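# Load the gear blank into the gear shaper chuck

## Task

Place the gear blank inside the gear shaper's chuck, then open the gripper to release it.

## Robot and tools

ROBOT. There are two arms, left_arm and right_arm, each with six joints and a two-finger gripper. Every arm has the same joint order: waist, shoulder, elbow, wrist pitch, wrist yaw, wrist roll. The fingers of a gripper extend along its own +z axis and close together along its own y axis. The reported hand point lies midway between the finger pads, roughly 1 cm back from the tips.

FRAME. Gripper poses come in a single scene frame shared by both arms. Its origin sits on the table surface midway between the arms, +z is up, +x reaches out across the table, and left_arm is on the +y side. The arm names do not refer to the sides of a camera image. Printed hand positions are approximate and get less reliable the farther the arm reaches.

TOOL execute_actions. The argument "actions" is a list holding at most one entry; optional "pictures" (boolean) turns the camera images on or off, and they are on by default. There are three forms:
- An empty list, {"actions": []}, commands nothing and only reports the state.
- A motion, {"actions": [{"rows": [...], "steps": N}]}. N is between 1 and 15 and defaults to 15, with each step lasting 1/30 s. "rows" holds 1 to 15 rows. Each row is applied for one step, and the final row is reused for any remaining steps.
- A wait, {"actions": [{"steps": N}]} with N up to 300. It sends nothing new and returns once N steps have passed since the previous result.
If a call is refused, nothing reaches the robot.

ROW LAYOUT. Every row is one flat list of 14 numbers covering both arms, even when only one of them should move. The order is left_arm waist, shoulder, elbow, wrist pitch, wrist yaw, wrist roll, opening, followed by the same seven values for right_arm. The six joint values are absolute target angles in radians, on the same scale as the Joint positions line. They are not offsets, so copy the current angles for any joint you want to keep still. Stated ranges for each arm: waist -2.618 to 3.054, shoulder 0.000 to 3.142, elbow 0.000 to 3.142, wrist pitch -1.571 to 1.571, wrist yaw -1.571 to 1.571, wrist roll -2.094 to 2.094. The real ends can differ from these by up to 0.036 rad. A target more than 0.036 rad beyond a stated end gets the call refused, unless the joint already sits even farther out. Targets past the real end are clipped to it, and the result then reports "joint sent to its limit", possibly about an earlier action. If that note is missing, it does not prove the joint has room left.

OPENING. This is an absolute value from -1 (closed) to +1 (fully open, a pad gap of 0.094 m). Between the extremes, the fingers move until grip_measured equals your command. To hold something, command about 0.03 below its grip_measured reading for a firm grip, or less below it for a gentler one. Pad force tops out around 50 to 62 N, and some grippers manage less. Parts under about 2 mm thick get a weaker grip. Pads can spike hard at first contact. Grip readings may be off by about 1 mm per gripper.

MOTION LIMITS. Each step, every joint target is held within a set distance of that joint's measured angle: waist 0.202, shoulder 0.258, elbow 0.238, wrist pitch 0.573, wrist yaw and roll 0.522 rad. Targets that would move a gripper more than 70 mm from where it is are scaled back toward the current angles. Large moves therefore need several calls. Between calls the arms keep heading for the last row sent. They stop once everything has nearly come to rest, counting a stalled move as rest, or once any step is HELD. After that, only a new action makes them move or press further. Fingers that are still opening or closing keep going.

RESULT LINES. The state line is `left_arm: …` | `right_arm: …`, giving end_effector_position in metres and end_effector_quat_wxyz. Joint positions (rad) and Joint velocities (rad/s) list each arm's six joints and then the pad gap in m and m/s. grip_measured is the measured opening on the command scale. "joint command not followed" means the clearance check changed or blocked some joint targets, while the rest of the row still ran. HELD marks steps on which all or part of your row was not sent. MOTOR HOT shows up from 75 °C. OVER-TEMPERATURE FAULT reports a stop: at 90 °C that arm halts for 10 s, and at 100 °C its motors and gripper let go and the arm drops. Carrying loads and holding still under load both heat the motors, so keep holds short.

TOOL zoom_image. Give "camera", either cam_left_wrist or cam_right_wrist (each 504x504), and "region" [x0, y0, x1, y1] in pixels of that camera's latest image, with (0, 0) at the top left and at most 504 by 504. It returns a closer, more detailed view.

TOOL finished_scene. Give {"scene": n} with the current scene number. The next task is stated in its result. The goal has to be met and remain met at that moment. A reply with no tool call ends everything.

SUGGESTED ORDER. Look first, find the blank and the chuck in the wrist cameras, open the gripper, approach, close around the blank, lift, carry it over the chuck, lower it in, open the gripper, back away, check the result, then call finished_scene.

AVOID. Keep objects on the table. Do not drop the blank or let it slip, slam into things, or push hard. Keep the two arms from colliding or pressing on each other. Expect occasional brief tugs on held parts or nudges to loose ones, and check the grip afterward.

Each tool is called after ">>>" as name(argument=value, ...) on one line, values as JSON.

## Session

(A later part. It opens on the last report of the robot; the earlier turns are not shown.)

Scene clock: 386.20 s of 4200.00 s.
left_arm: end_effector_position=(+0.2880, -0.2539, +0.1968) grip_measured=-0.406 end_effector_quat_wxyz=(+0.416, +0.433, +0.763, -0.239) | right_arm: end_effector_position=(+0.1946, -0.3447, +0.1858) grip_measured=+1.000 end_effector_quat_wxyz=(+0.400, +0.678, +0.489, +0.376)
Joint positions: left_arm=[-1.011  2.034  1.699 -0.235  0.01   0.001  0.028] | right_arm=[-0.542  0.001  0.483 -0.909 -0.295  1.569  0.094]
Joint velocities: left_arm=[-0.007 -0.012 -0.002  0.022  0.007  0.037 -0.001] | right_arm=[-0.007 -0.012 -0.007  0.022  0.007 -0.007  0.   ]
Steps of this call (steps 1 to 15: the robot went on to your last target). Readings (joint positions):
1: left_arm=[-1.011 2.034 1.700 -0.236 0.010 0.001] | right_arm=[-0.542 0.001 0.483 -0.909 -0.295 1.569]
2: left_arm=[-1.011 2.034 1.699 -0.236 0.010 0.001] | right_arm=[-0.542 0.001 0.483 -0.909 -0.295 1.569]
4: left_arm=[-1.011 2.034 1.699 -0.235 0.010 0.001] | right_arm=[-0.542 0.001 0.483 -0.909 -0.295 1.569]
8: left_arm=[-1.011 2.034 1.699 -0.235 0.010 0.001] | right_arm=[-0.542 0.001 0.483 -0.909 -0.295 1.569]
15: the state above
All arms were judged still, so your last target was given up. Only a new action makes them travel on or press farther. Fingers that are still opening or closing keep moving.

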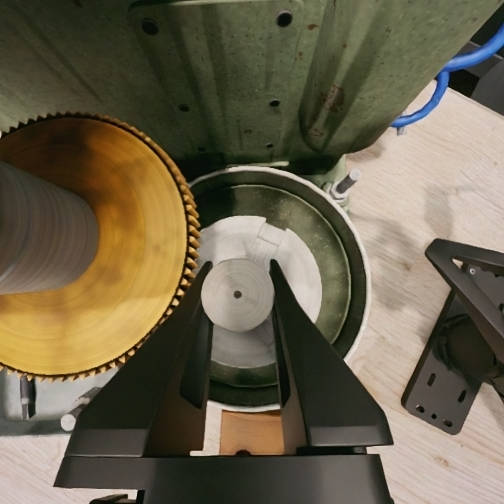

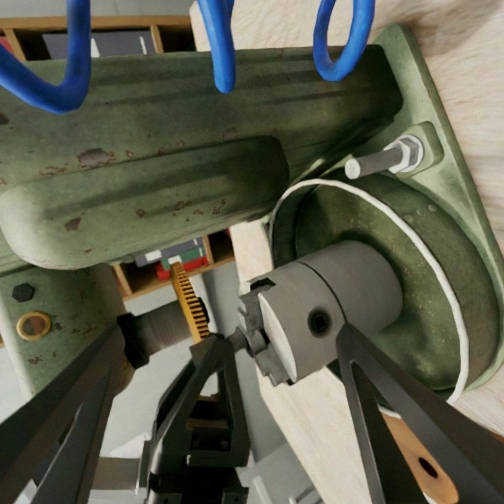

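>>> execute_actions(actions=[{"rows":[[-1.011,2.036,1.75,-0.23,0.02,0,-0.45,-0.55,0.0,0.5,-0.9,-0.3,1.57,1],[-1.011,2.036,1.75,-0.24,0.02,0,-0.45,-0.55,0.0,0.5,-0.9,-0.3,1.57,1],[-1.011,2.036,1.75,-0.25,0.02,0,-0.45,-0.55,0.0,0.5,-0.9,-0.3,1.57,1],[-1.011,2.036,1.75,-0.26,0.02,0,-0.45,-0.55,0.0,0.5,-0.9,-0.3,1.57,1],[-1.011,2.036,1.75,-0.265,0.02,0,-0.45,-0.55,0.0,0.5,-0.9,-0.3,1.57,1]],"steps":15}], pictures=false)

>>> execute_actions(actions=[{"steps":15}])

>>> zoom_image(camera="cam_right_wrist", region=[190, 300, 290, 390])

Scene clock: 402.50 s of 4200.00 s.
left_arm: end_effector_position=(+0.2863, -0.2518, +0.1964) grip_measured=-0.406 end_effector_quat_wxyz=(+0.407, +0.436, +0.767, -0.235) | right_arm: end_effector_position=(+0.1946, -0.3447, +0.1858) grip_measured=+1.000 end_effector_quat_wxyz=(+0.400, +0.678, +0.489, +0.376)
Joint positions: left_arm=[-1.011  2.034  1.716 -0.274  0.012  0.001  0.028] | right_arm=[-0.542  0.001  0.483 -0.909 -0.295  1.569  0.094]
Joint velocities: left_arm=[ 0.012  0.002  0.007 -0.037 -0.051 -0.11   0.   ] | right_arm=[-0.012  0.017  0.012 -0.037 -0.007 -0.066  0.   ]
Steps of this call (steps 1 to 90: nothing new was sent; then 12.80 s passed at rest; steps 91 to 105: all 15 steps of this action). Readings (joint positions):
91: left_arm=[-1.011 2.034 1.702 -0.236 0.010 0.001] | right_arm=[-0.542 0.001 0.483 -0.909 -0.295 1.569]
92: left_arm=[-1.011 2.034 1.705 -0.240 0.010 0.001] | right_arm=[-0.542 0.001 0.483 -0.909 -0.295 1.569]
94: left_arm=[-1.011 2.034 1.711 -0.248 0.011 0.001] | right_arm=[-0.542 0.001 0.483 -0.909 -0.295 1.569]
98: left_arm=[-1.011 2.034 1.716 -0.261 0.011 0.001] | right_arm=[-0.542 0.001 0.483 -0.909 -0.295 1.569]
105: the state above

Scene clock: 403.00 s of 4200.00 s.
left_arm: end_effector_position=(+0.2862, -0.2518, +0.1963) grip_measured=-0.406 end_effector_quat_wxyz=(+0.407, +0.436, +0.768, -0.235) | right_arm: end_effector_position=(+0.1946, -0.3447, +0.1858) grip_measured=+1.000 end_effector_quat_wxyz=(+0.400, +0.678, +0.489, +0.376)
Joint positions: left_arm=[-1.011  2.034  1.716 -0.274  0.012  0.001  0.028] | right_arm=[-0.542  0.001  0.483 -0.909 -0.295  1.569  0.094]
Joint velocities: left_arm=[ 0.012  0.007 -0.002  0.022  0.037 -0.037 -0.   ] | right_arm=[-0.012  0.017 -0.002 -0.037  0.007  0.051  0.   ]
Steps of this call (steps 1 to 15: the robot went on to your last target). Readings (joint positions):
1: left_arm=[-1.011 2.034 1.716 -0.274 0.012 0.001] | right_arm=[-0.542 0.001 0.483 -0.909 -0.295 1.569]
2: left_arm=[-1.011 2.034 1.716 -0.274 0.012 0.001] | right_arm=[-0.542 0.001 0.483 -0.909 -0.295 1.569]
4: left_arm=[-1.011 2.034 1.716 -0.274 0.012 0.001] | right_arm=[-0.542 0.001 0.483 -0.909 -0.295 1.569]
8: left_arm=[-1.011 2.034 1.716 -0.274 0.012 0.001] | right_arm=[-0.542 0.001 0.483 -0.909 -0.295 1.569]
15: the state above
All arms were judged still, so your last target was given up. Only a new action makes them travel on or press farther. Fingers that are still opening or closing keep moving.

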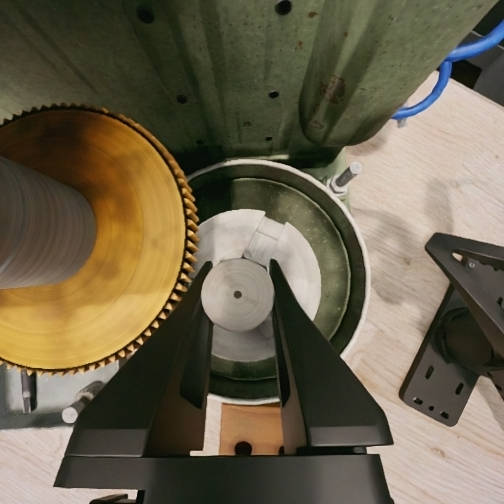

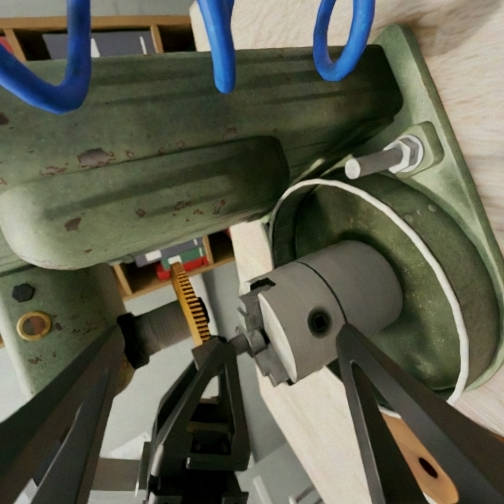

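Region (190, 300, 290, 390) of cam_right_wrist's 504x504 image, scaled by 5.040, with more detail than that image has; it fills the top 454 rows of this view, and the rest is white.

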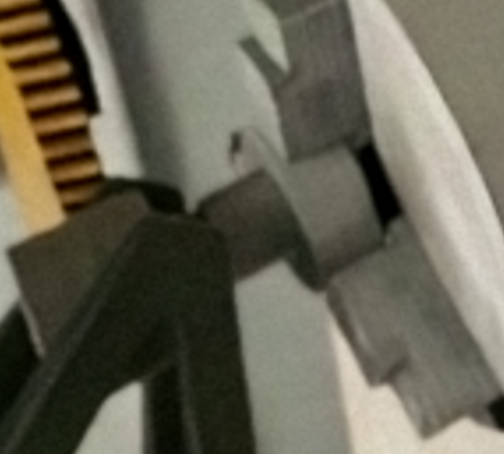

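>>> execute_actions(actions=[{"rows":[[-1.011,2.036,1.705,-0.262,0.02,0,-0.45,-0.55,0.0,0.5,-0.9,-0.3,1.57,1],[-1.011,2.036,1.70,-0.262,0.021,0,-0.45,-0.55,0.0,0.5,-0.9,-0.3,1.57,1],[-1.011,2.036,1.70,-0.262,0.022,0,-0.45,-0.55,0.0,0.5,-0.9,-0.3,1.57,1],[-1.011,2.036,1.70,-0.262,0.023,0,-0.45,-0.55,0.0,0.5,-0.9,-0.3,1.57,1],[-1.011,2.036,1.70,-0.262,0.024,0,-0.45,-0.55,0.0,0.5,-0.9,-0.3,1.57,1],[-1.011,2.036,1.70,-0.262,0.026,0,-0.45,-0.55,0.0,0.5,-0.9,-0.3,1.57,1],[-1.011,2.036,1.70,-0.262,0.028,0,-0.45,-0.55,0.0,0.5,-0.9,-0.3,1.57,1],[-1.011,2.036,1.70,-0.262,0.03,0,-0.45,-0.55,0.0,0.5,-0.9,-0.3,1.57,1],[-1.011,2.036,1.70,-0.262,0.032,0,-0.45,-0.55,0.0,0.5,-0.9,-0.3,1.57,1]],"steps":15}], pictures=false)

>>> execute_actions(actions=[{"steps":10}])

>>> zoom_image(camera="cam_right_wrist", region=[190, 300, 290, 390])

Scene clock: 414.43 s of 4200.00 s.
left_arm: end_effector_position=(+0.2860, -0.2519, +0.1963) grip_measured=-0.406 end_effector_quat_wxyz=(+0.407, +0.436, +0.767, -0.235) | right_arm: end_effector_position=(+0.1946, -0.3447, +0.1858) grip_measured=+1.000 end_effector_quat_wxyz=(+0.400, +0.678, +0.489, +0.376)
Joint positions: left_arm=[-1.011  2.034  1.716 -0.274  0.013  0.001  0.028] | right_arm=[-0.542  0.001  0.483 -0.909 -0.295  1.569  0.094]
Joint velocities: left_arm=[-0.012  0.012 -0.017  0.007  0.022 -0.037  0.   ] | right_arm=[-0.007 -0.002 -0.002 -0.022  0.022  0.007  0.   ]
Steps of this call (steps 1 to 90: nothing new was sent; then 7.93 s passed at rest; steps 91 to 105: all 15 steps of this action). Readings (joint positions):
91: left_arm=[-1.011 2.034 1.716 -0.274 0.012 0.001] | right_arm=[-0.542 0.001 0.483 -0.909 -0.295 1.569]
92: left_arm=[-1.011 2.034 1.716 -0.274 0.012 0.001] | right_arm=[-0.542 0.001 0.483 -0.909 -0.295 1.569]
94: left_arm=[-1.011 2.034 1.716 -0.274 0.012 0.001] | right_arm=[-0.542 0.001 0.483 -0.909 -0.295 1.569]
98: left_arm=[-1.011 2.034 1.716 -0.274 0.013 0.001] | right_arm=[-0.542 0.001 0.483 -0.909 -0.295 1.569]
105: the state above

Scene clock: 414.77 s of 4200.00 s.
left_arm: end_effector_position=(+0.2860, -0.2519, +0.1963) grip_measured=-0.406 end_effector_quat_wxyz=(+0.407, +0.436, +0.767, -0.235) | right_arm: end_effector_position=(+0.1946, -0.3447, +0.1858) grip_measured=+1.000 end_effector_quat_wxyz=(+0.400, +0.678, +0.489, +0.376)
Joint positions: left_arm=[-1.011  2.034  1.716 -0.274  0.013  0.001  0.028] | right_arm=[-0.542  0.001  0.483 -0.909 -0.295  1.569  0.094]
Joint velocities: left_arm=[-0.017 -0.012 -0.007 -0.066 -0.037 -0.125 -0.001] | right_arm=[-0.007 -0.022 -0.007  0.037 -0.051 -0.007  0.   ]
Steps of this call (steps 1 to 10: the robot went on to your last target). Readings (joint positions):
1: left_arm=[-1.011 2.034 1.716 -0.274 0.013 0.001] | right_arm=[-0.542 0.001 0.483 -0.909 -0.295 1.569]
2: left_arm=[-1.011 2.034 1.716 -0.274 0.013 0.001] | right_arm=[-0.542 0.001 0.483 -0.909 -0.295 1.569]
4: left_arm=[-1.011 2.034 1.716 -0.274 0.013 0.001] | right_arm=[-0.542 0.001 0.483 -0.909 -0.295 1.569]
8: left_arm=[-1.011 2.034 1.716 -0.274 0.013 0.001] | right_arm=[-0.542 0.001 0.483 -0.909 -0.295 1.569]
10: the state above

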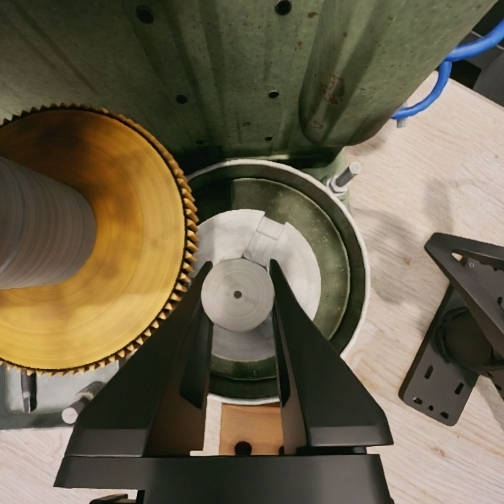

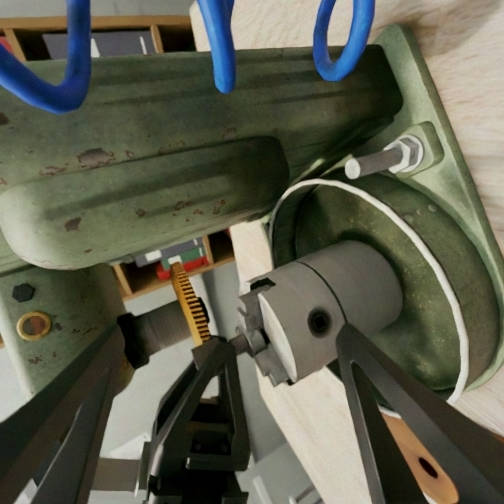

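Region (190, 300, 290, 390) of cam_right_wrist's 504x504 image, scaled by 5.040, with more detail than that image has; it fills the top 454 rows of this view, and the rest is white.

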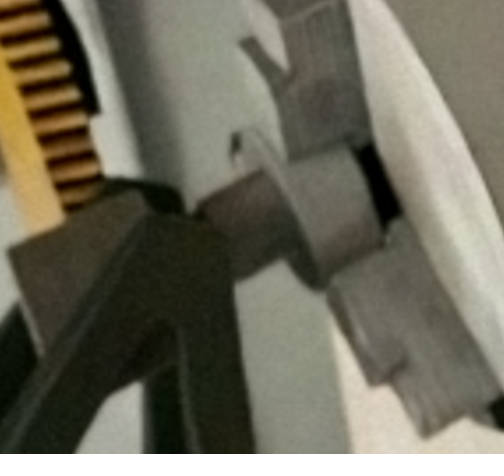

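>>> execute_actions(actions=[{"rows":[[-1.011,2.036,1.73,-0.255,0.032,0,-0.45,-0.55,0.0,0.5,-0.9,-0.3,1.57,1]],"steps":15}], pictures=false)

>>> execute_actions(actions=[{"rows":[[-1.011,2.036,1.73,-0.255,0.045,0,-0.45,-0.55,0.0,0.5,-0.9,-0.3,1.57,1]],"steps":15}], pictures=false)

Scene clock: 419.73 s of 4200.00 s.
left_arm: end_effector_position=(+0.2860, -0.2519, +0.1963) grip_measured=-0.406 end_effector_quat_wxyz=(+0.407, +0.436, +0.767, -0.235) | right_arm: end_effector_position=(+0.1946, -0.3447, +0.1858) grip_measured=+1.000 end_effector_quat_wxyz=(+0.400, +0.678, +0.489, +0.376)
Joint positions: left_arm=[-1.011  2.034  1.716 -0.274  0.013  0.001  0.028] | right_arm=[-0.542  0.001  0.483 -0.909 -0.295  1.569  0.094]
Joint velocities: left_arm=[-0.007 -0.012 -0.007 -0.007 -0.022 -0.022 -0.001] | right_arm=[-0.007 -0.017 -0.007 -0.037 -0.022  0.022  0.   ]
Steps of this call (steps 1 to 15: the robot went on to your last target; steps 16 to 90: nothing new was sent; then 1.47 s passed at rest; steps 91 to 105: all 15 steps of this action). Readings (joint positions):
91: left_arm=[-1.011 2.034 1.716 -0.274 0.013 0.001] | right_arm=[-0.542 0.001 0.483 -0.909 -0.295 1.569]
92: left_arm=[-1.011 2.034 1.716 -0.274 0.013 0.001] | right_arm=[-0.542 0.001 0.483 -0.909 -0.295 1.569]
94: left_arm=[-1.011 2.034 1.716 -0.274 0.013 0.001] | right_arm=[-0.542 0.001 0.483 -0.909 -0.295 1.569]
98: left_arm=[-1.011 2.034 1.716 -0.274 0.013 0.001] | right_arm=[-0.542 0.001 0.483 -0.909 -0.295 1.569]
105: the state above

Scene clock: 420.23 s of 4200.00 s.
left_arm: end_effector_position=(+0.2857, -0.2521, +0.1963) grip_measured=-0.406 end_effector_quat_wxyz=(+0.406, +0.437, +0.767, -0.236) | right_arm: end_effector_position=(+0.1946, -0.3447, +0.1858) grip_measured=+1.000 end_effector_quat_wxyz=(+0.400, +0.678, +0.489, +0.376)
Joint positions: left_arm=[-1.011  2.034  1.716 -0.274  0.015  0.001  0.028] | right_arm=[-0.542  0.001  0.483 -0.909 -0.295  1.569  0.094]
Joint velocities: left_arm=[ 0.022  0.007 -0.002  0.007 -0.037 -0.066  0.   ] | right_arm=[-0.017 -0.017 -0.012  0.022 -0.007  0.007  0.   ]
Steps of this call (steps 1 to 15: all 15 steps of this action). Readings (joint positions):
1: left_arm=[-1.011 2.034 1.716 -0.274 0.014 0.001] | right_arm=[-0.542 0.001 0.483 -0.909 -0.295 1.569]
2: left_arm=[-1.011 2.034 1.716 -0.274 0.015 0.001] | right_arm=[-0.542 0.001 0.483 -0.909 -0.295 1.569]
4: left_arm=[-1.011 2.034 1.716 -0.274 0.015 0.001] | right_arm=[-0.542 0.001 0.483 -0.909 -0.295 1.569]
8: left_arm=[-1.011 2.034 1.716 -0.274 0.015 0.001] | right_arm=[-0.542 0.001 0.483 -0.909 -0.295 1.569]
15: the state above

>>> execute_actions(actions=[{"rows":[[-1.011,2.036,1.71,-0.252,0.012,0,-0.45,-0.55,0.0,0.5,-0.9,-0.3,1.57,1],[-1.011,2.036,1.705,-0.25,0.012,0,-0.45,-0.55,0.0,0.5,-0.9,-0.3,1.57,1],[-1.011,2.036,1.70,-0.248,0.012,0,-0.45,-0.55,0.0,0.5,-0.9,-0.3,1.57,1],[-1.011,2.036,1.697,-0.246,0.012,0,-0.45,-0.55,0.0,0.5,-0.9,-0.3,1.57,1],[-1.011,2.036,1.694,-0.244,0.012,0,-0.45,-0.55,0.0,0.5,-0.9,-0.3,1.57,1],[-1.011,2.036,1.69,-0.242,0.012,0,-0.45,-0.55,0.0,0.5,-0.9,-0.3,1.57,1]],"steps":15}], pictures=false)

Scene clock: 434.13 s of 4200.00 s.
left_arm: end_effector_position=(+0.2862, -0.2520, +0.1952) grip_measured=-0.406 end_effector_quat_wxyz=(+0.408, +0.436, +0.767, -0.236) | right_arm: end_effector_position=(+0.1946, -0.3447, +0.1858) grip_measured=+1.000 end_effector_quat_wxyz=(+0.400, +0.678, +0.489, +0.376)
Joint positions: left_arm=[-1.011  2.034  1.71  -0.265  0.013  0.001  0.028] | right_arm=[-0.542  0.001  0.483 -0.909 -0.295  1.569  0.094]
Joint velocities: left_arm=[-0.017  0.002  0.002  0.007  0.095 -0.037  0.001] | right_arm=[-0.007 -0.017  0.002  0.007 -0.022 -0.051  0.   ]
Steps of this call (steps 1 to 15: the robot went on to your last target; steps 16 to 90: nothing new was sent; then 10.40 s passed at rest; steps 91 to 105: all 15 steps of this action). Readings (joint positions):
91: left_arm=[-1.011 2.034 1.716 -0.274 0.014 0.001] | right_arm=[-0.542 0.001 0.483 -0.909 -0.295 1.569]
92: left_arm=[-1.011 2.034 1.716 -0.274 0.014 0.001] | right_arm=[-0.542 0.001 0.483 -0.909 -0.295 1.569]
94: left_arm=[-1.011 2.034 1.716 -0.274 0.014 0.001] | right_arm=[-0.542 0.001 0.483 -0.909 -0.295 1.569]
98: left_arm=[-1.011 2.034 1.710 -0.266 0.013 0.001] | right_arm=[-0.542 0.001 0.483 -0.909 -0.295 1.569]
105: the state above

Progressing slightly; continue, with yaw nudged left.

>>> execute_actions(actions=[{"rows":[[-1.011,2.036,1.688,-0.240,0.004,0,-0.45,-0.55,0.0,0.5,-0.9,-0.3,1.57,1],[-1.011,2.036,1.686,-0.238,0.004,0,-0.45,-0.55,0.0,0.5,-0.9,-0.3,1.57,1],[-1.011,2.036,1.684,-0.236,0.004,0,-0.45,-0.55,0.0,0.5,-0.9,-0.3,1.57,1],[-1.011,2.036,1.682,-0.234,0.004,0,-0.45,-0.55,0.0,0.5,-0.9,-0.3,1.57,1],[-1.011,2.036,1.68,-0.232,0.004,0,-0.45,-0.55,0.0,0.5,-0.9,-0.3,1.57,1],[-1.011,2.036,1.678,-0.23,0.004,0,-0.45,-0.55,0.0,0.5,-0.9,-0.3,1.57,1],[-1.011,2.036,1.676,-0.228,0.004,0,-0.45,-0.55,0.0,0.5,-0.9,-0.3,1.57,1]],"steps":15}])

>>> zoom_image(camera="cam_right_wrist", region=[190, 300, 290, 390])

Scene clock: 441.97 s of 4200.00 s.
left_arm: end_effector_position=(+0.2867, -0.2523, +0.1947) grip_measured=-0.406 end_effector_quat_wxyz=(+0.410, +0.435, +0.766, -0.236) | right_arm: end_effector_position=(+0.1946, -0.3447, +0.1858) grip_measured=+1.000 end_effector_quat_wxyz=(+0.400, +0.678, +0.489, +0.376)
Joint positions: left_arm=[-1.011  2.034  1.704 -0.255  0.011  0.001  0.028] | right_arm=[-0.542  0.001  0.483 -0.909 -0.295  1.569  0.094]
Joint velocities: left_arm=[ 0.007 -0.017 -0.007 -0.037 -0.007  0.066 -0.001] | right_arm=[ 0.002 -0.002 -0.002 -0.051  0.051  0.051  0.   ]
Steps of this call (steps 1 to 15: the robot went on to your last target; steps 16 to 90: nothing new was sent; then 4.33 s passed at rest; steps 91 to 105: all 15 steps of this action). Readings (joint positions):
91: left_arm=[-1.011 2.034 1.710 -0.265 0.012 0.001] | right_arm=[-0.542 0.001 0.483 -0.909 -0.295 1.569]
92: left_arm=[-1.011 2.034 1.710 -0.265 0.012 0.001] | right_arm=[-0.542 0.001 0.483 -0.909 -0.295 1.569]
94: left_arm=[-1.011 2.034 1.710 -0.265 0.012 0.001] | right_arm=[-0.542 0.001 0.483 -0.909 -0.295 1.569]
98: left_arm=[-1.011 2.034 1.704 -0.256 0.011 0.001] | right_arm=[-0.542 0.001 0.483 -0.909 -0.295 1.569]
105: the state above

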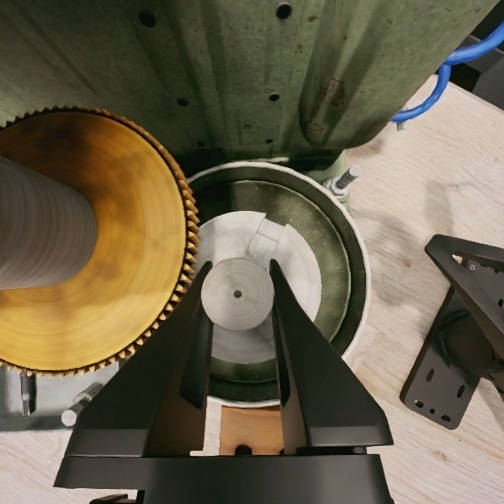

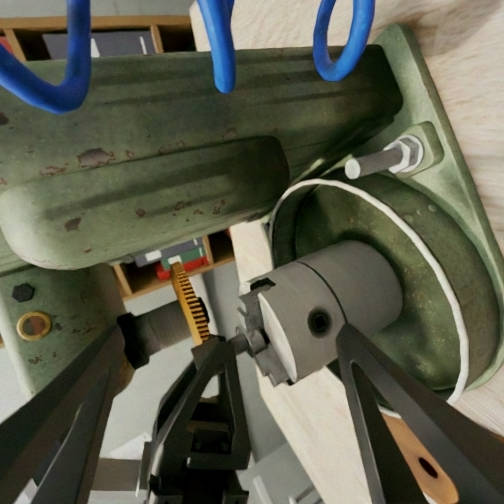

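Region (190, 300, 290, 390) of cam_right_wrist's 504x504 image, scaled by 5.040, with more detail than that image has; it fills the top 454 rows of this view, and the rest is white.

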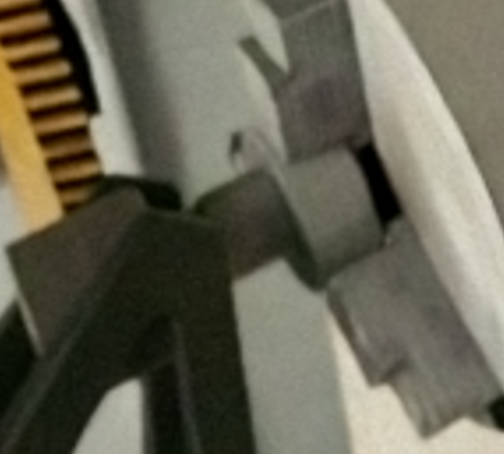

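>>> execute_actions(actions=[{"rows":[[-1.011,2.036,1.76,-0.25,0.011,0,-0.45,-0.55,0.0,0.5,-0.9,-0.3,1.57,1],[-1.011,2.036,1.76,-0.25,0.011,0,-0.45,-0.55,0.0,0.5,-0.9,-0.3,1.57,1],[-1.011,2.036,1.76,-0.26,0.011,0,-0.45,-0.55,0.0,0.5,-0.9,-0.3,1.57,1],[-1.011,2.036,1.76,-0.265,0.011,0,-0.45,-0.55,0.0,0.5,-0.9,-0.3,1.57,1],[-1.011,2.036,1.76,-0.272,0.029,0,-0.45,-0.55,0.0,0.5,-0.9,-0.3,1.57,1]],"steps":15}], pictures=false)

>>> execute_actions(actions=[{"steps":10}])

>>> zoom_image(camera="cam_right_wrist", region=[190, 300, 290, 390])

Scene clock: 452.40 s of 4200.00 s.
left_arm: end_effector_position=(+0.2853, -0.2530, +0.1995) grip_measured=-0.406 end_effector_quat_wxyz=(+0.406, +0.437, +0.766, -0.238) | right_arm: end_effector_position=(+0.1946, -0.3447, +0.1858) grip_measured=+1.000 end_effector_quat_wxyz=(+0.400, +0.678, +0.489, +0.376)
Joint positions: left_arm=[-1.011  2.034  1.726 -0.282  0.02   0.001  0.028] | right_arm=[-0.542  0.001  0.483 -0.909 -0.295  1.569  0.094]
Joint velocities: left_arm=[ 0.032  0.032 -0.007 -0.022 -0.066  0.007 -0.   ] | right_arm=[-0.007 -0.012 -0.027 -0.081 -0.022 -0.007  0.   ]
Steps of this call (steps 1 to 15: the robot went on to your last target; steps 16 to 90: nothing new was sent; then 6.93 s passed at rest; steps 91 to 105: all 15 steps of this action). Readings (joint positions):
91: left_arm=[-1.011 2.034 1.709 -0.260 0.011 0.001] | right_arm=[-0.542 0.001 0.483 -0.909 -0.295 1.569]
92: left_arm=[-1.011 2.034 1.715 -0.264 0.011 0.001] | right_arm=[-0.542 0.001 0.483 -0.909 -0.295 1.569]
94: left_arm=[-1.011 2.034 1.721 -0.266 0.011 0.001] | right_arm=[-0.542 0.001 0.483 -0.909 -0.295 1.569]
98: left_arm=[-1.011 2.034 1.726 -0.271 0.016 0.001] | right_arm=[-0.542 0.001 0.483 -0.909 -0.295 1.569]
105: the state above

Scene clock: 452.73 s of 4200.00 s.
left_arm: end_effector_position=(+0.2851, -0.2529, +0.1991) grip_measured=-0.406 end_effector_quat_wxyz=(+0.406, +0.437, +0.766, -0.238) | right_arm: end_effector_position=(+0.1946, -0.3447, +0.1858) grip_measured=+1.000 end_effector_quat_wxyz=(+0.400, +0.678, +0.489, +0.376)
Joint positions: left_arm=[-1.011  2.034  1.726 -0.283  0.021  0.001  0.028] | right_arm=[-0.542  0.001  0.483 -0.909 -0.295  1.569  0.094]
Joint velocities: left_arm=[-0.007 -0.002  0.007 -0.007  0.007  0.007 -0.001] | right_arm=[ 0.007  0.022  0.012 -0.022  0.022 -0.051  0.   ]
Steps of this call (steps 1 to 10: the robot went on to your last target). Readings (joint positions):
1: left_arm=[-1.011 2.034 1.726 -0.282 0.020 0.001] | right_arm=[-0.542 0.001 0.483 -0.909 -0.295 1.569]
2: left_arm=[-1.011 2.034 1.726 -0.282 0.020 0.001] | right_arm=[-0.542 0.001 0.483 -0.909 -0.295 1.569]
4: left_arm=[-1.011 2.034 1.726 -0.283 0.020 0.001] | right_arm=[-0.542 0.001 0.483 -0.909 -0.295 1.569]
8: left_arm=[-1.011 2.034 1.726 -0.283 0.020 0.001] | right_arm=[-0.542 0.001 0.483 -0.909 -0.295 1.569]
10: the state above

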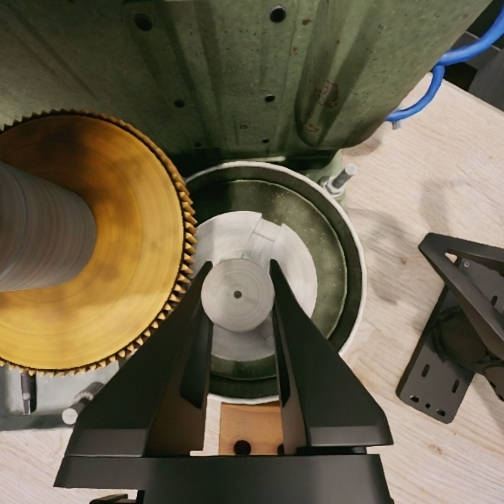

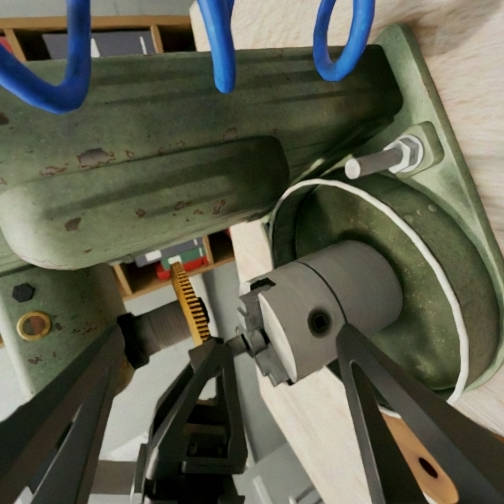

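Region (190, 300, 290, 390) of cam_right_wrist's 504x504 image, scaled by 5.040, with more detail than that image has; it fills the top 454 rows of this view, and the rest is white.

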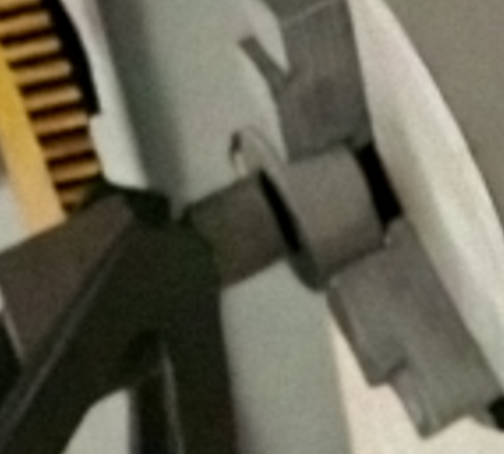

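>>> execute_actions(actions=[{"rows":[[-1.011,2.036,1.72,-0.248,0.029,0,-0.45,-0.55,0.0,0.5,-0.9,-0.3,1.57,1],[-1.011,2.036,1.717,-0.245,0.029,0,-0.45,-0.55,0.0,0.5,-0.9,-0.3,1.57,1],[-1.011,2.036,1.714,-0.242,0.029,0,-0.45,-0.55,0.0,0.5,-0.9,-0.3,1.57,1],[-1.011,2.036,1.711,-0.239,0.029,0,-0.45,-0.55,0.0,0.5,-0.9,-0.3,1.57,1],[-1.011,2.036,1.708,-0.236,0.029,0,-0.45,-0.55,0.0,0.5,-0.9,-0.3,1.57,1],[-1.011,2.036,1.705,-0.233,0.029,0,-0.45,-0.55,0.0,0.5,-0.9,-0.3,1.57,1],[-1.011,2.036,1.702,-0.23,0.029,0,-0.45,-0.55,0.0,0.5,-0.9,-0.3,1.57,1],[-1.011,2.036,1.699,-0.228,0.029,0,-0.45,-0.55,0.0,0.5,-0.9,-0.3,1.57,1],[-1.011,2.036,1.696,-0.226,0.029,0,-0.45,-0.55,0.0,0.5,-0.9,-0.3,1.57,1],[-1.011,2.036,1.693,-0.224,0.029,0,-0.45,-0.55,0.0,0.5,-0.9,-0.3,1.57,1]],"steps":15}], pictures=false)

>>> execute_actions(actions=[{"steps":10}])

>>> zoom_image(camera="cam_right_wrist", region=[190, 300, 290, 390])

Scene clock: 464.30 s of 4200.00 s.
left_arm: end_effector_position=(+0.2858, -0.2541, +0.1968) grip_measured=-0.406 end_effector_quat_wxyz=(+0.411, +0.436, +0.764, -0.241) | right_arm: end_effector_position=(+0.1946, -0.3447, +0.1858) grip_measured=+1.000 end_effector_quat_wxyz=(+0.400, +0.678, +0.489, +0.376)
Joint positions: left_arm=[-1.011  2.034  1.706 -0.249  0.021  0.001  0.028] | right_arm=[-0.542  0.001  0.483 -0.909 -0.295  1.569  0.094]
Joint velocities: left_arm=[-0.012 -0.002 -0.022  0.051 -0.007 -0.022 -0.   ] | right_arm=[-0.002  0.007 -0.012 -0.081 -0.037  0.066  0.   ]
Steps of this call (steps 1 to 15: the robot went on to your last target; steps 16 to 90: nothing new was sent; then 8.07 s passed at rest; steps 91 to 105: all 15 steps of this action). Readings (joint positions):
91: left_arm=[-1.011 2.034 1.726 -0.283 0.021 0.001] | right_arm=[-0.542 0.001 0.483 -0.909 -0.295 1.569]
92: left_arm=[-1.011 2.034 1.726 -0.282 0.021 0.001] | right_arm=[-0.542 0.001 0.483 -0.909 -0.295 1.569]
94: left_arm=[-1.011 2.034 1.726 -0.280 0.021 0.001] | right_arm=[-0.542 0.001 0.483 -0.909 -0.295 1.569]
98: left_arm=[-1.011 2.034 1.718 -0.265 0.021 0.001] | right_arm=[-0.542 0.001 0.483 -0.909 -0.295 1.569]
105: the state above

Scene clock: 464.63 s of 4200.00 s.
left_arm: end_effector_position=(+0.2858, -0.2541, +0.1967) grip_measured=-0.406 end_effector_quat_wxyz=(+0.411, +0.436, +0.763, -0.241) | right_arm: end_effector_position=(+0.1946, -0.3447, +0.1858) grip_measured=+1.000 end_effector_quat_wxyz=(+0.400, +0.678, +0.489, +0.376)
Joint positions: left_arm=[-1.011  2.034  1.705 -0.248  0.021  0.001  0.028] | right_arm=[-0.542  0.001  0.483 -0.909 -0.295  1.569  0.094]
Joint velocities: left_arm=[ 0.007 -0.012 -0.007 -0.037  0.066  0.037  0.001] | right_arm=[ 0.002 -0.007 -0.012 -0.007 -0.037 -0.022  0.   ]
Steps of this call (steps 1 to 10: the robot went on to your last target). Readings (joint positions):
1: left_arm=[-1.011 2.034 1.705 -0.249 0.021 0.001] | right_arm=[-0.542 0.001 0.483 -0.909 -0.295 1.569]
2: left_arm=[-1.011 2.034 1.705 -0.249 0.021 0.001] | right_arm=[-0.542 0.001 0.483 -0.909 -0.295 1.569]
4: left_arm=[-1.011 2.034 1.705 -0.248 0.021 0.001] | right_arm=[-0.542 0.001 0.483 -0.909 -0.295 1.569]
8: left_arm=[-1.011 2.034 1.705 -0.248 0.021 0.001] | right_arm=[-0.542 0.001 0.483 -0.909 -0.295 1.569]
10: the state above

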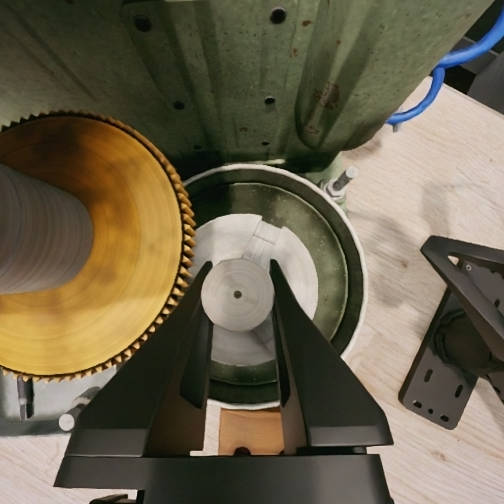

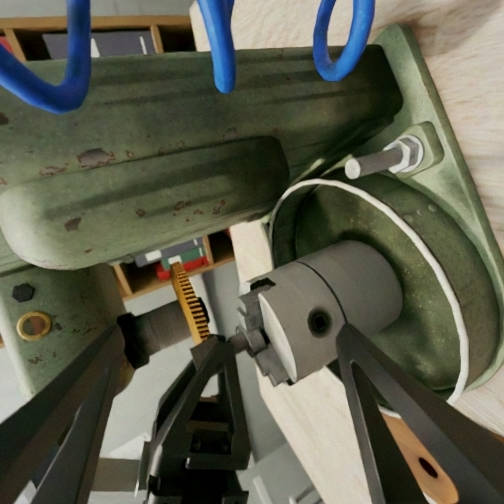

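Region (190, 300, 290, 390) of cam_right_wrist's 504x504 image, scaled by 5.040, with more detail than that image has; it fills the top 454 rows of this view, and the rest is white.

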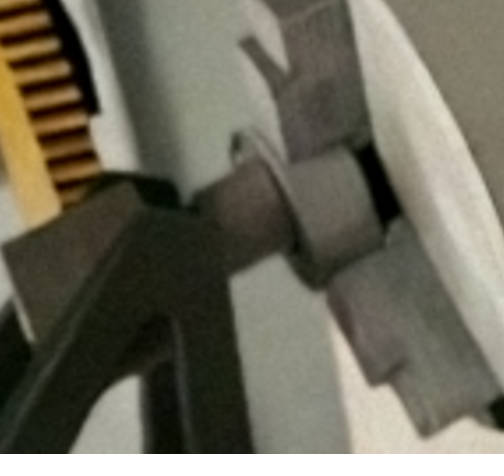

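>>> execute_actions(actions=[{"rows":[[-1.011,2.036,1.752,-0.24,-0.002,0,-0.45,-0.55,0.0,0.5,-0.9,-0.3,1.57,1],[-1.011,2.036,1.752,-0.24,-0.002,0,-0.45,-0.55,0.0,0.5,-0.9,-0.3,1.57,1],[-1.011,2.036,1.752,-0.245,-0.002,0,-0.45,-0.55,0.0,0.5,-0.9,-0.3,1.57,1],[-1.011,2.036,1.752,-0.25,-0.002,0,-0.45,-0.55,0.0,0.5,-0.9,-0.3,1.57,1],[-1.011,2.036,1.752,-0.25,-0.002,0,-0.45,-0.55,0.0,0.5,-0.9,-0.3,1.57,1],[-1.011,2.036,1.752,-0.255,-0.002,0,-0.45,-0.55,0.0,0.5,-0.9,-0.3,1.57,1],[-1.011,2.036,1.752,-0.255,-0.002,0,-0.45,-0.55,0.0,0.5,-0.9,-0.3,1.57,1],[-1.011,2.036,1.752,-0.262,-0.002,0,-0.45,-0.55,0.0,0.5,-0.9,-0.3,1.57,1]],"steps":15}], pictures=false)

>>> execute_actions(actions=[{"steps":12}], pictures=false)

>>> execute_actions(actions=[{"rows":[[-1.011,2.036,1.71,-0.25,0.004,0,-0.45,-0.55,0.0,0.5,-0.9,-0.3,1.57,1],[-1.011,2.036,1.705,-0.248,0.004,0,-0.45,-0.55,0.0,0.5,-0.9,-0.3,1.57,1],[-1.011,2.036,1.70,-0.246,0.004,0,-0.45,-0.55,0.0,0.5,-0.9,-0.3,1.57,1],[-1.011,2.036,1.697,-0.244,0.004,0,-0.45,-0.55,0.0,0.5,-0.9,-0.3,1.57,1],[-1.011,2.036,1.694,-0.242,0.004,0,-0.45,-0.55,0.0,0.5,-0.9,-0.3,1.57,1],[-1.011,2.036,1.69,-0.24,0.004,0,-0.45,-0.55,0.0,0.5,-0.9,-0.3,1.57,1]],"steps":15}], pictures=false)

Scene clock: 480.70 s of 4200.00 s.
left_arm: end_effector_position=(+0.2874, -0.2519, +0.1977) grip_measured=-0.406 end_effector_quat_wxyz=(+0.410, +0.434, +0.767, -0.234) | right_arm: end_effector_position=(+0.1946, -0.3447, +0.1858) grip_measured=+1.000 end_effector_quat_wxyz=(+0.400, +0.678, +0.489, +0.376)
Joint positions: left_arm=[-1.011  2.034  1.717 -0.27   0.006  0.001  0.028] | right_arm=[-0.542  0.001  0.483 -0.909 -0.295  1.569  0.094]
Joint velocities: left_arm=[ 0.012 -0.002  0.007 -0.051  0.007  0.022 -0.001] | right_arm=[ 0.007 -0.007 -0.017  0.051 -0.022 -0.007  0.   ]
Steps of this call (steps 1 to 15: the robot went on to your last target; steps 16 to 90: nothing new was sent; then 12.57 s passed at rest; steps 91 to 105: all 15 steps of this action). Readings (joint positions):
91: left_arm=[-1.011 2.034 1.707 -0.249 0.019 0.001] | right_arm=[-0.542 0.001 0.483 -0.909 -0.295 1.569]
92: left_arm=[-1.011 2.034 1.709 -0.251 0.017 0.001] | right_arm=[-0.542 0.001 0.483 -0.909 -0.295 1.569]
94: left_arm=[-1.011 2.034 1.713 -0.254 0.012 0.001] | right_arm=[-0.542 0.001 0.483 -0.909 -0.295 1.569]
98: left_arm=[-1.011 2.034 1.717 -0.258 0.008 0.001] | right_arm=[-0.542 0.001 0.483 -0.909 -0.295 1.569]
105: the state above

Scene clock: 481.10 s of 4200.00 s.
left_arm: end_effector_position=(+0.2873, -0.2516, +0.1972) grip_measured=-0.406 end_effector_quat_wxyz=(+0.409, +0.434, +0.768, -0.233) | right_arm: end_effector_position=(+0.1946, -0.3447, +0.1858) grip_measured=+1.000 end_effector_quat_wxyz=(+0.400, +0.678, +0.489, +0.376)
Joint positions: left_arm=[-1.011  2.034  1.717 -0.273  0.006  0.001  0.028] | right_arm=[-0.542  0.001  0.483 -0.909 -0.295  1.569  0.094]
Joint velocities: left_arm=[ 0.032  0.002  0.007  0.022  0.066 -0.037  0.   ] | right_arm=[-0.012 -0.022 -0.007 -0.022  0.022  0.081  0.   ]
Steps of this call (steps 1 to 12: the robot went on to your last target). Readings (joint positions):
1: left_arm=[-1.011 2.034 1.717 -0.271 0.006 0.001] | right_arm=[-0.542 0.001 0.483 -0.909 -0.295 1.569]
2: left_arm=[-1.011 2.034 1.717 -0.272 0.006 0.001] | right_arm=[-0.542 0.001 0.483 -0.909 -0.295 1.569]
4: left_arm=[-1.011 2.034 1.717 -0.272 0.006 0.001] | right_arm=[-0.542 0.001 0.483 -0.909 -0.295 1.569]
8: left_arm=[-1.011 2.034 1.717 -0.273 0.006 0.001] | right_arm=[-0.542 0.001 0.483 -0.909 -0.295 1.569]
12: the state above

Scene clock: 481.60 s of 4200.00 s.
left_arm: end_effector_position=(+0.2872, -0.2516, +0.1954) grip_measured=-0.406 end_effector_quat_wxyz=(+0.410, +0.434, +0.767, -0.233) | right_arm: end_effector_position=(+0.1946, -0.3447, +0.1858) grip_measured=+1.000 end_effector_quat_wxyz=(+0.400, +0.678, +0.489, +0.376)
Joint positions: left_arm=[-1.011  2.034  1.709 -0.264  0.006  0.001  0.028] | right_arm=[-0.542  0.001  0.483 -0.909 -0.295  1.569  0.094]
Joint velocities: left_arm=[-0.002  0.012 -0.017  0.022  0.037  0.051  0.001] | right_arm=[-0.007 -0.012 -0.007 -0.007 -0.051 -0.022  0.   ]
Steps of this call (steps 1 to 15: all 15 steps of this action). Readings (joint positions):
1: left_arm=[-1.011 2.034 1.717 -0.273 0.006 0.001] | right_arm=[-0.542 0.001 0.483 -0.909 -0.295 1.569]
2: left_arm=[-1.011 2.034 1.717 -0.273 0.006 0.001] | right_arm=[-0.542 0.001 0.483 -0.909 -0.295 1.569]
4: left_arm=[-1.011 2.034 1.716 -0.272 0.006 0.001] | right_arm=[-0.542 0.001 0.483 -0.909 -0.295 1.569]
8: left_arm=[-1.011 2.034 1.709 -0.264 0.006 0.001] | right_arm=[-0.542 0.001 0.483 -0.909 -0.295 1.569]
15: the state above

>>> execute_actions(actions=[{"rows":[[-1.011,2.036,1.69,-0.245,0.04,0,-0.45,-0.55,0.0,0.5,-0.9,-0.3,1.57,1],[-1.011,2.036,1.69,-0.245,0.04,0,-0.45,-0.55,0.0,0.5,-0.9,-0.3,1.57,1],[-1.011,2.036,1.69,-0.245,0.04,0,-0.45,-0.55,0.0,0.5,-0.9,-0.3,1.57,1],[-1.011,2.036,1.69,-0.27,0.01,0,-0.45,-0.55,0.0,0.5,-0.9,-0.3,1.57,1],[-1.011,2.036,1.69,-0.27,0.01,0,-0.45,-0.55,0.0,0.5,-0.9,-0.3,1.57,1],[-1.011,2.036,1.69,-0.27,0.01,0,-0.45,-0.55,0.0,0.5,-0.9,-0.3,1.57,1],[-1.011,2.036,1.69,-0.245,-0.02,0,-0.45,-0.55,0.0,0.5,-0.9,-0.3,1.57,1],[-1.011,2.036,1.69,-0.245,-0.02,0,-0.45,-0.55,0.0,0.5,-0.9,-0.3,1.57,1],[-1.011,2.036,1.69,-0.245,-0.02,0,-0.45,-0.55,0.0,0.5,-0.9,-0.3,1.57,1],[-1.011,2.036,1.69,-0.225,0.01,0,-0.45,-0.55,0.0,0.5,-0.9,-0.3,1.57,1],[-1.011,2.036,1.69,-0.225,0.01,0,-0.45,-0.55,0.0,0.5,-0.9,-0.3,1.57,1],[-1.011,2.036,1.69,-0.225,0.01,0,-0.45,-0.55,0.0,0.5,-0.9,-0.3,1.57,1],[-1.011,2.036,1.69,-0.245,0.03,0,-0.45,-0.55,0.0,0.5,-0.9,-0.3,1.57,1],[-1.011,2.036,1.69,-0.245,0.03,0,-0.45,-0.55,0.0,0.5,-0.9,-0.3,1.57,1],[-1.011,2.036,1.69,-0.245,0.01,0,-0.45,-0.55,0.0,0.5,-0.9,-0.3,1.57,1]],"steps":15}])

>>> zoom_image(camera="cam_right_wrist", region=[190, 300, 290, 390])

Scene clock: 498.27 s of 4200.00 s.
left_arm: end_effector_position=(+0.2869, -0.2520, +0.1957) grip_measured=-0.406 end_effector_quat_wxyz=(+0.410, +0.435, +0.767, -0.235) | right_arm: end_effector_position=(+0.1946, -0.3447, +0.1858) grip_measured=+1.000 end_effector_quat_wxyz=(+0.400, +0.678, +0.489, +0.376)
Joint positions: left_arm=[-1.011  2.034  1.709 -0.262  0.01   0.001  0.028] | right_arm=[-0.542  0.001  0.483 -0.909 -0.295  1.569  0.094]
Joint velocities: left_arm=[-0.002 -0.007 -0.007 -0.007  0.022  0.037  0.   ] | right_arm=[-0.002 -0.012  0.007  0.007 -0.022  0.022  0.   ]
Steps of this call (steps 1 to 15: the robot went on to your last target; steps 16 to 90: nothing new was sent; then 13.17 s passed at rest; steps 91 to 105: all 15 steps of this action). Readings (joint positions):
91: left_arm=[-1.011 2.034 1.709 -0.264 0.010 0.001] | right_arm=[-0.542 0.001 0.483 -0.909 -0.295 1.569]
92: left_arm=[-1.011 2.034 1.709 -0.264 0.011 0.001] | right_arm=[-0.542 0.001 0.483 -0.909 -0.295 1.569]
94: left_arm=[-1.011 2.034 1.709 -0.264 0.010 0.001] | right_arm=[-0.542 0.001 0.483 -0.909 -0.295 1.569]
98: left_arm=[-1.011 2.034 1.709 -0.264 0.006 0.001] | right_arm=[-0.542 0.001 0.483 -0.909 -0.295 1.569]
105: the state above

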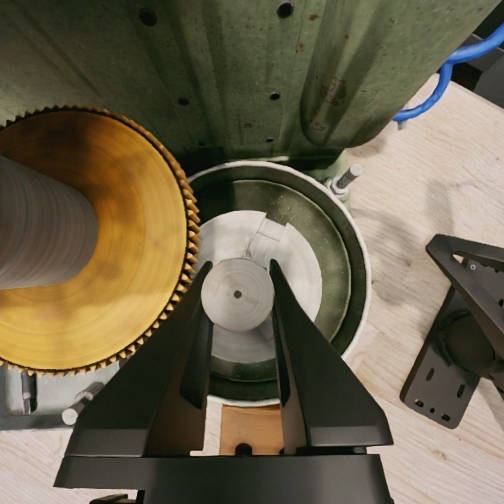

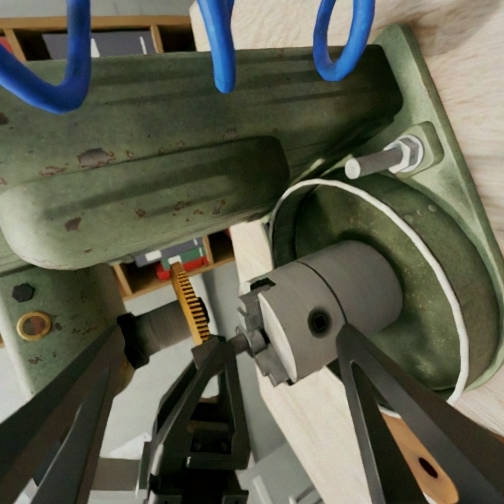

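Region (190, 300, 290, 390) of cam_right_wrist's 504x504 image, scaled by 5.040, with more detail than that image has; it fills the top 454 rows of this view, and the rest is white.

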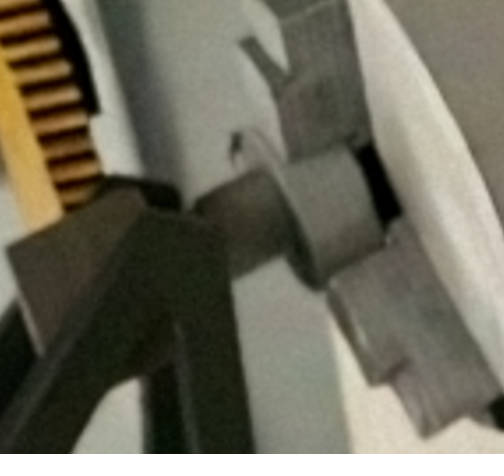

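>>> execute_actions(actions=[{"rows":[[-1.011,2.036,1.72,-0.25,0.01,0,-0.42,-0.55,0.0,0.5,-0.9,-0.3,1.57,1],[-1.011,2.036,1.72,-0.25,0.01,0,-0.415,-0.55,0.0,0.5,-0.9,-0.3,1.57,1],[-1.011,2.036,1.72,-0.25,0.01,0,-0.41,-0.55,0.0,0.5,-0.9,-0.3,1.57,1],[-1.011,2.036,1.72,-0.25,0.01,0,-0.408,-0.55,0.0,0.5,-0.9,-0.3,1.57,1],[-1.011,2.036,1.72,-0.25,0.01,0,-0.406,-0.55,0.0,0.5,-0.9,-0.3,1.57,1],[-1.011,2.036,1.72,-0.25,0.01,0,-0.404,-0.55,0.0,0.5,-0.9,-0.3,1.57,1],[-1.011,2.036,1.72,-0.25,0.01,0,-0.402,-0.55,0.0,0.5,-0.9,-0.3,1.57,1],[-1.011,2.036,1.72,-0.25,0.01,0,-0.40,-0.55,0.0,0.5,-0.9,-0.3,1.57,1]],"steps":15}])

>>> zoom_image(camera="cam_right_wrist", region=[190, 300, 290, 390])

Scene clock: 509.90 s of 4200.00 s.
left_arm: end_effector_position=(+0.2868, -0.2520, +0.1956) grip_measured=-0.393 end_effector_quat_wxyz=(+0.409, +0.435, +0.767, -0.235) | right_arm: end_effector_position=(+0.1946, -0.3447, +0.1858) grip_measured=+1.000 end_effector_quat_wxyz=(+0.400, +0.678, +0.489, +0.376)
Joint positions: left_arm=[-1.011  2.034  1.709 -0.263  0.01   0.001  0.029] | right_arm=[-0.542  0.001  0.483 -0.909 -0.295  1.569  0.094]
Joint velocities: left_arm=[ 0.007 -0.012  0.007 -0.007 -0.007  0.066 -0.001] | right_arm=[-0.002  0.012  0.012 -0.022  0.022 -0.022  0.   ]
Steps of this call (steps 1 to 15: the robot went on to your last target; steps 16 to 90: nothing new was sent; then 8.13 s passed at rest; steps 91 to 105: all 15 steps of this action). Readings (joint positions):
91: left_arm=[-1.011 2.034 1.709 -0.263 0.010 0.001] | right_arm=[-0.542 0.001 0.483 -0.909 -0.295 1.569]
92: left_arm=[-1.011 2.034 1.709 -0.263 0.010 0.001] | right_arm=[-0.542 0.001 0.483 -0.909 -0.295 1.569]
94: left_arm=[-1.011 2.034 1.709 -0.263 0.010 0.001] | right_arm=[-0.542 0.001 0.483 -0.909 -0.295 1.569]
98: left_arm=[-1.011 2.034 1.709 -0.263 0.010 0.001] | right_arm=[-0.542 0.001 0.483 -0.909 -0.295 1.569]
105: the state above

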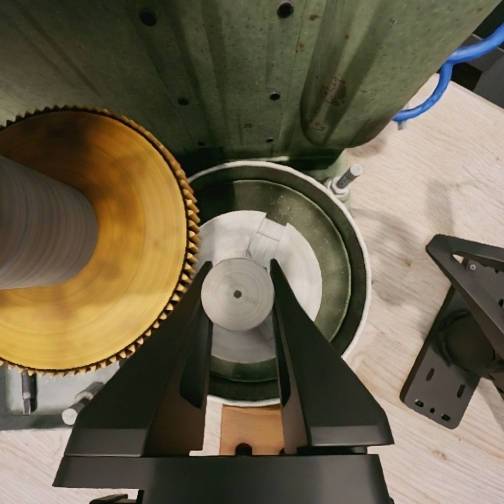

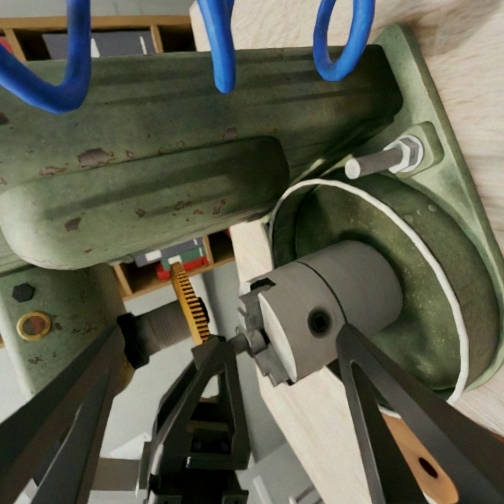

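Region (190, 300, 290, 390) of cam_right_wrist's 504x504 image, scaled by 5.040, with more detail than that image has; it fills the top 454 rows of this view, and the rest is white.

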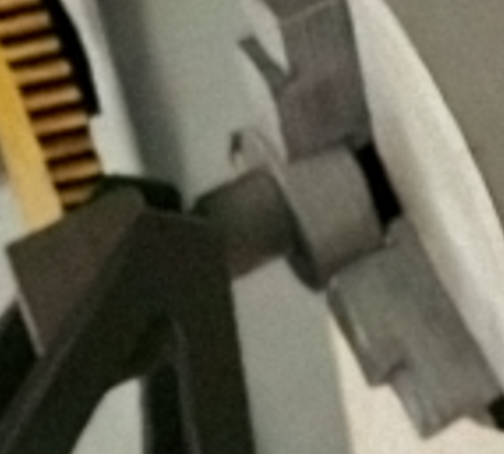

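Pads are compliant; still gripping lightly. Loosen more.

>>> execute_actions(actions=[{"rows":[[-1.011,2.036,1.72,-0.25,0.01,0,-0.397,-0.55,0.0,0.5,-0.9,-0.3,1.57,1],[-1.011,2.036,1.72,-0.25,0.01,0,-0.394,-0.55,0.0,0.5,-0.9,-0.3,1.57,1],[-1.011,2.036,1.72,-0.25,0.01,0,-0.391,-0.55,0.0,0.5,-0.9,-0.3,1.57,1],[-1.011,2.036,1.72,-0.25,0.01,0,-0.388,-0.55,0.0,0.5,-0.9,-0.3,1.57,1],[-1.011,2.036,1.72,-0.25,0.01,0,-0.385,-0.55,0.0,0.5,-0.9,-0.3,1.57,1],[-1.011,2.036,1.72,-0.25,0.01,0,-0.382,-0.55,0.0,0.5,-0.9,-0.3,1.57,1]],"steps":15}])

>>> zoom_image(camera="cam_right_wrist", region=[190, 300, 290, 390])

Scene clock: 516.80 s of 4200.00 s.
left_arm: end_effector_position=(+0.2869, -0.2520, +0.1957) grip_measured=-0.381 end_effector_quat_wxyz=(+0.410, +0.435, +0.767, -0.235) | right_arm: end_effector_position=(+0.1946, -0.3447, +0.1858) grip_measured=+1.000 end_effector_quat_wxyz=(+0.400, +0.678, +0.489, +0.376)
Joint positions: left_arm=[-1.011  2.034  1.709 -0.262  0.01   0.001  0.029] | right_arm=[-0.542  0.001  0.483 -0.909 -0.295  1.569  0.094]
Joint velocities: left_arm=[-0.012 -0.007 -0.012 -0.066 -0.022 -0.007  0.001] | right_arm=[ 0.002 -0.017 -0.017  0.037 -0.022 -0.051  0.   ]
Steps of this call (steps 1 to 15: the robot went on to your last target; steps 16 to 90: nothing new was sent; then 3.40 s passed at rest; steps 91 to 105: all 15 steps of this action). Readings (joint positions):
91: left_arm=[-1.011 2.034 1.709 -0.263 0.010 0.001] | right_arm=[-0.542 0.001 0.483 -0.909 -0.295 1.569]
92: left_arm=[-1.011 2.034 1.709 -0.263 0.010 0.001] | right_arm=[-0.542 0.001 0.483 -0.909 -0.295 1.569]
94: left_arm=[-1.011 2.034 1.709 -0.263 0.010 0.001] | right_arm=[-0.542 0.001 0.483 -0.909 -0.295 1.569]
98: left_arm=[-1.011 2.034 1.709 -0.262 0.010 0.001] | right_arm=[-0.542 0.001 0.483 -0.909 -0.295 1.569]
105: the state above

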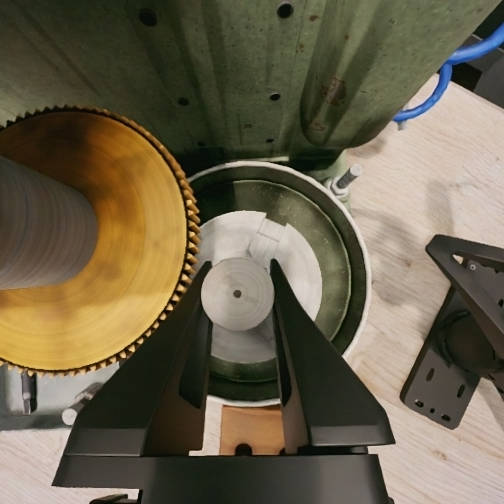

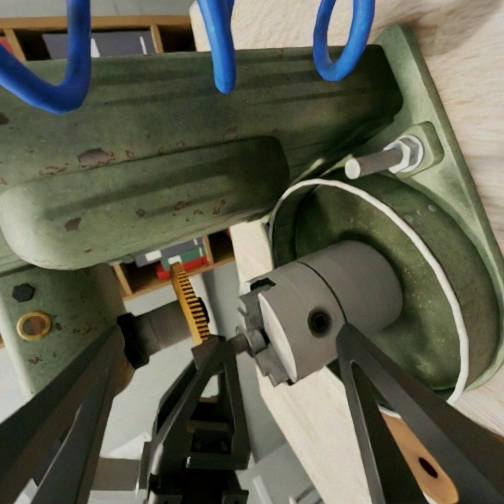

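Region (190, 300, 290, 390) of cam_right_wrist's 504x504 image, scaled by 5.040, with more detail than that image has; it fills the top 454 rows of this view, and the rest is white.

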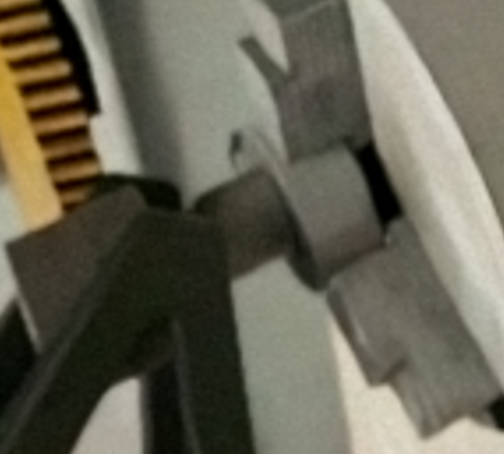

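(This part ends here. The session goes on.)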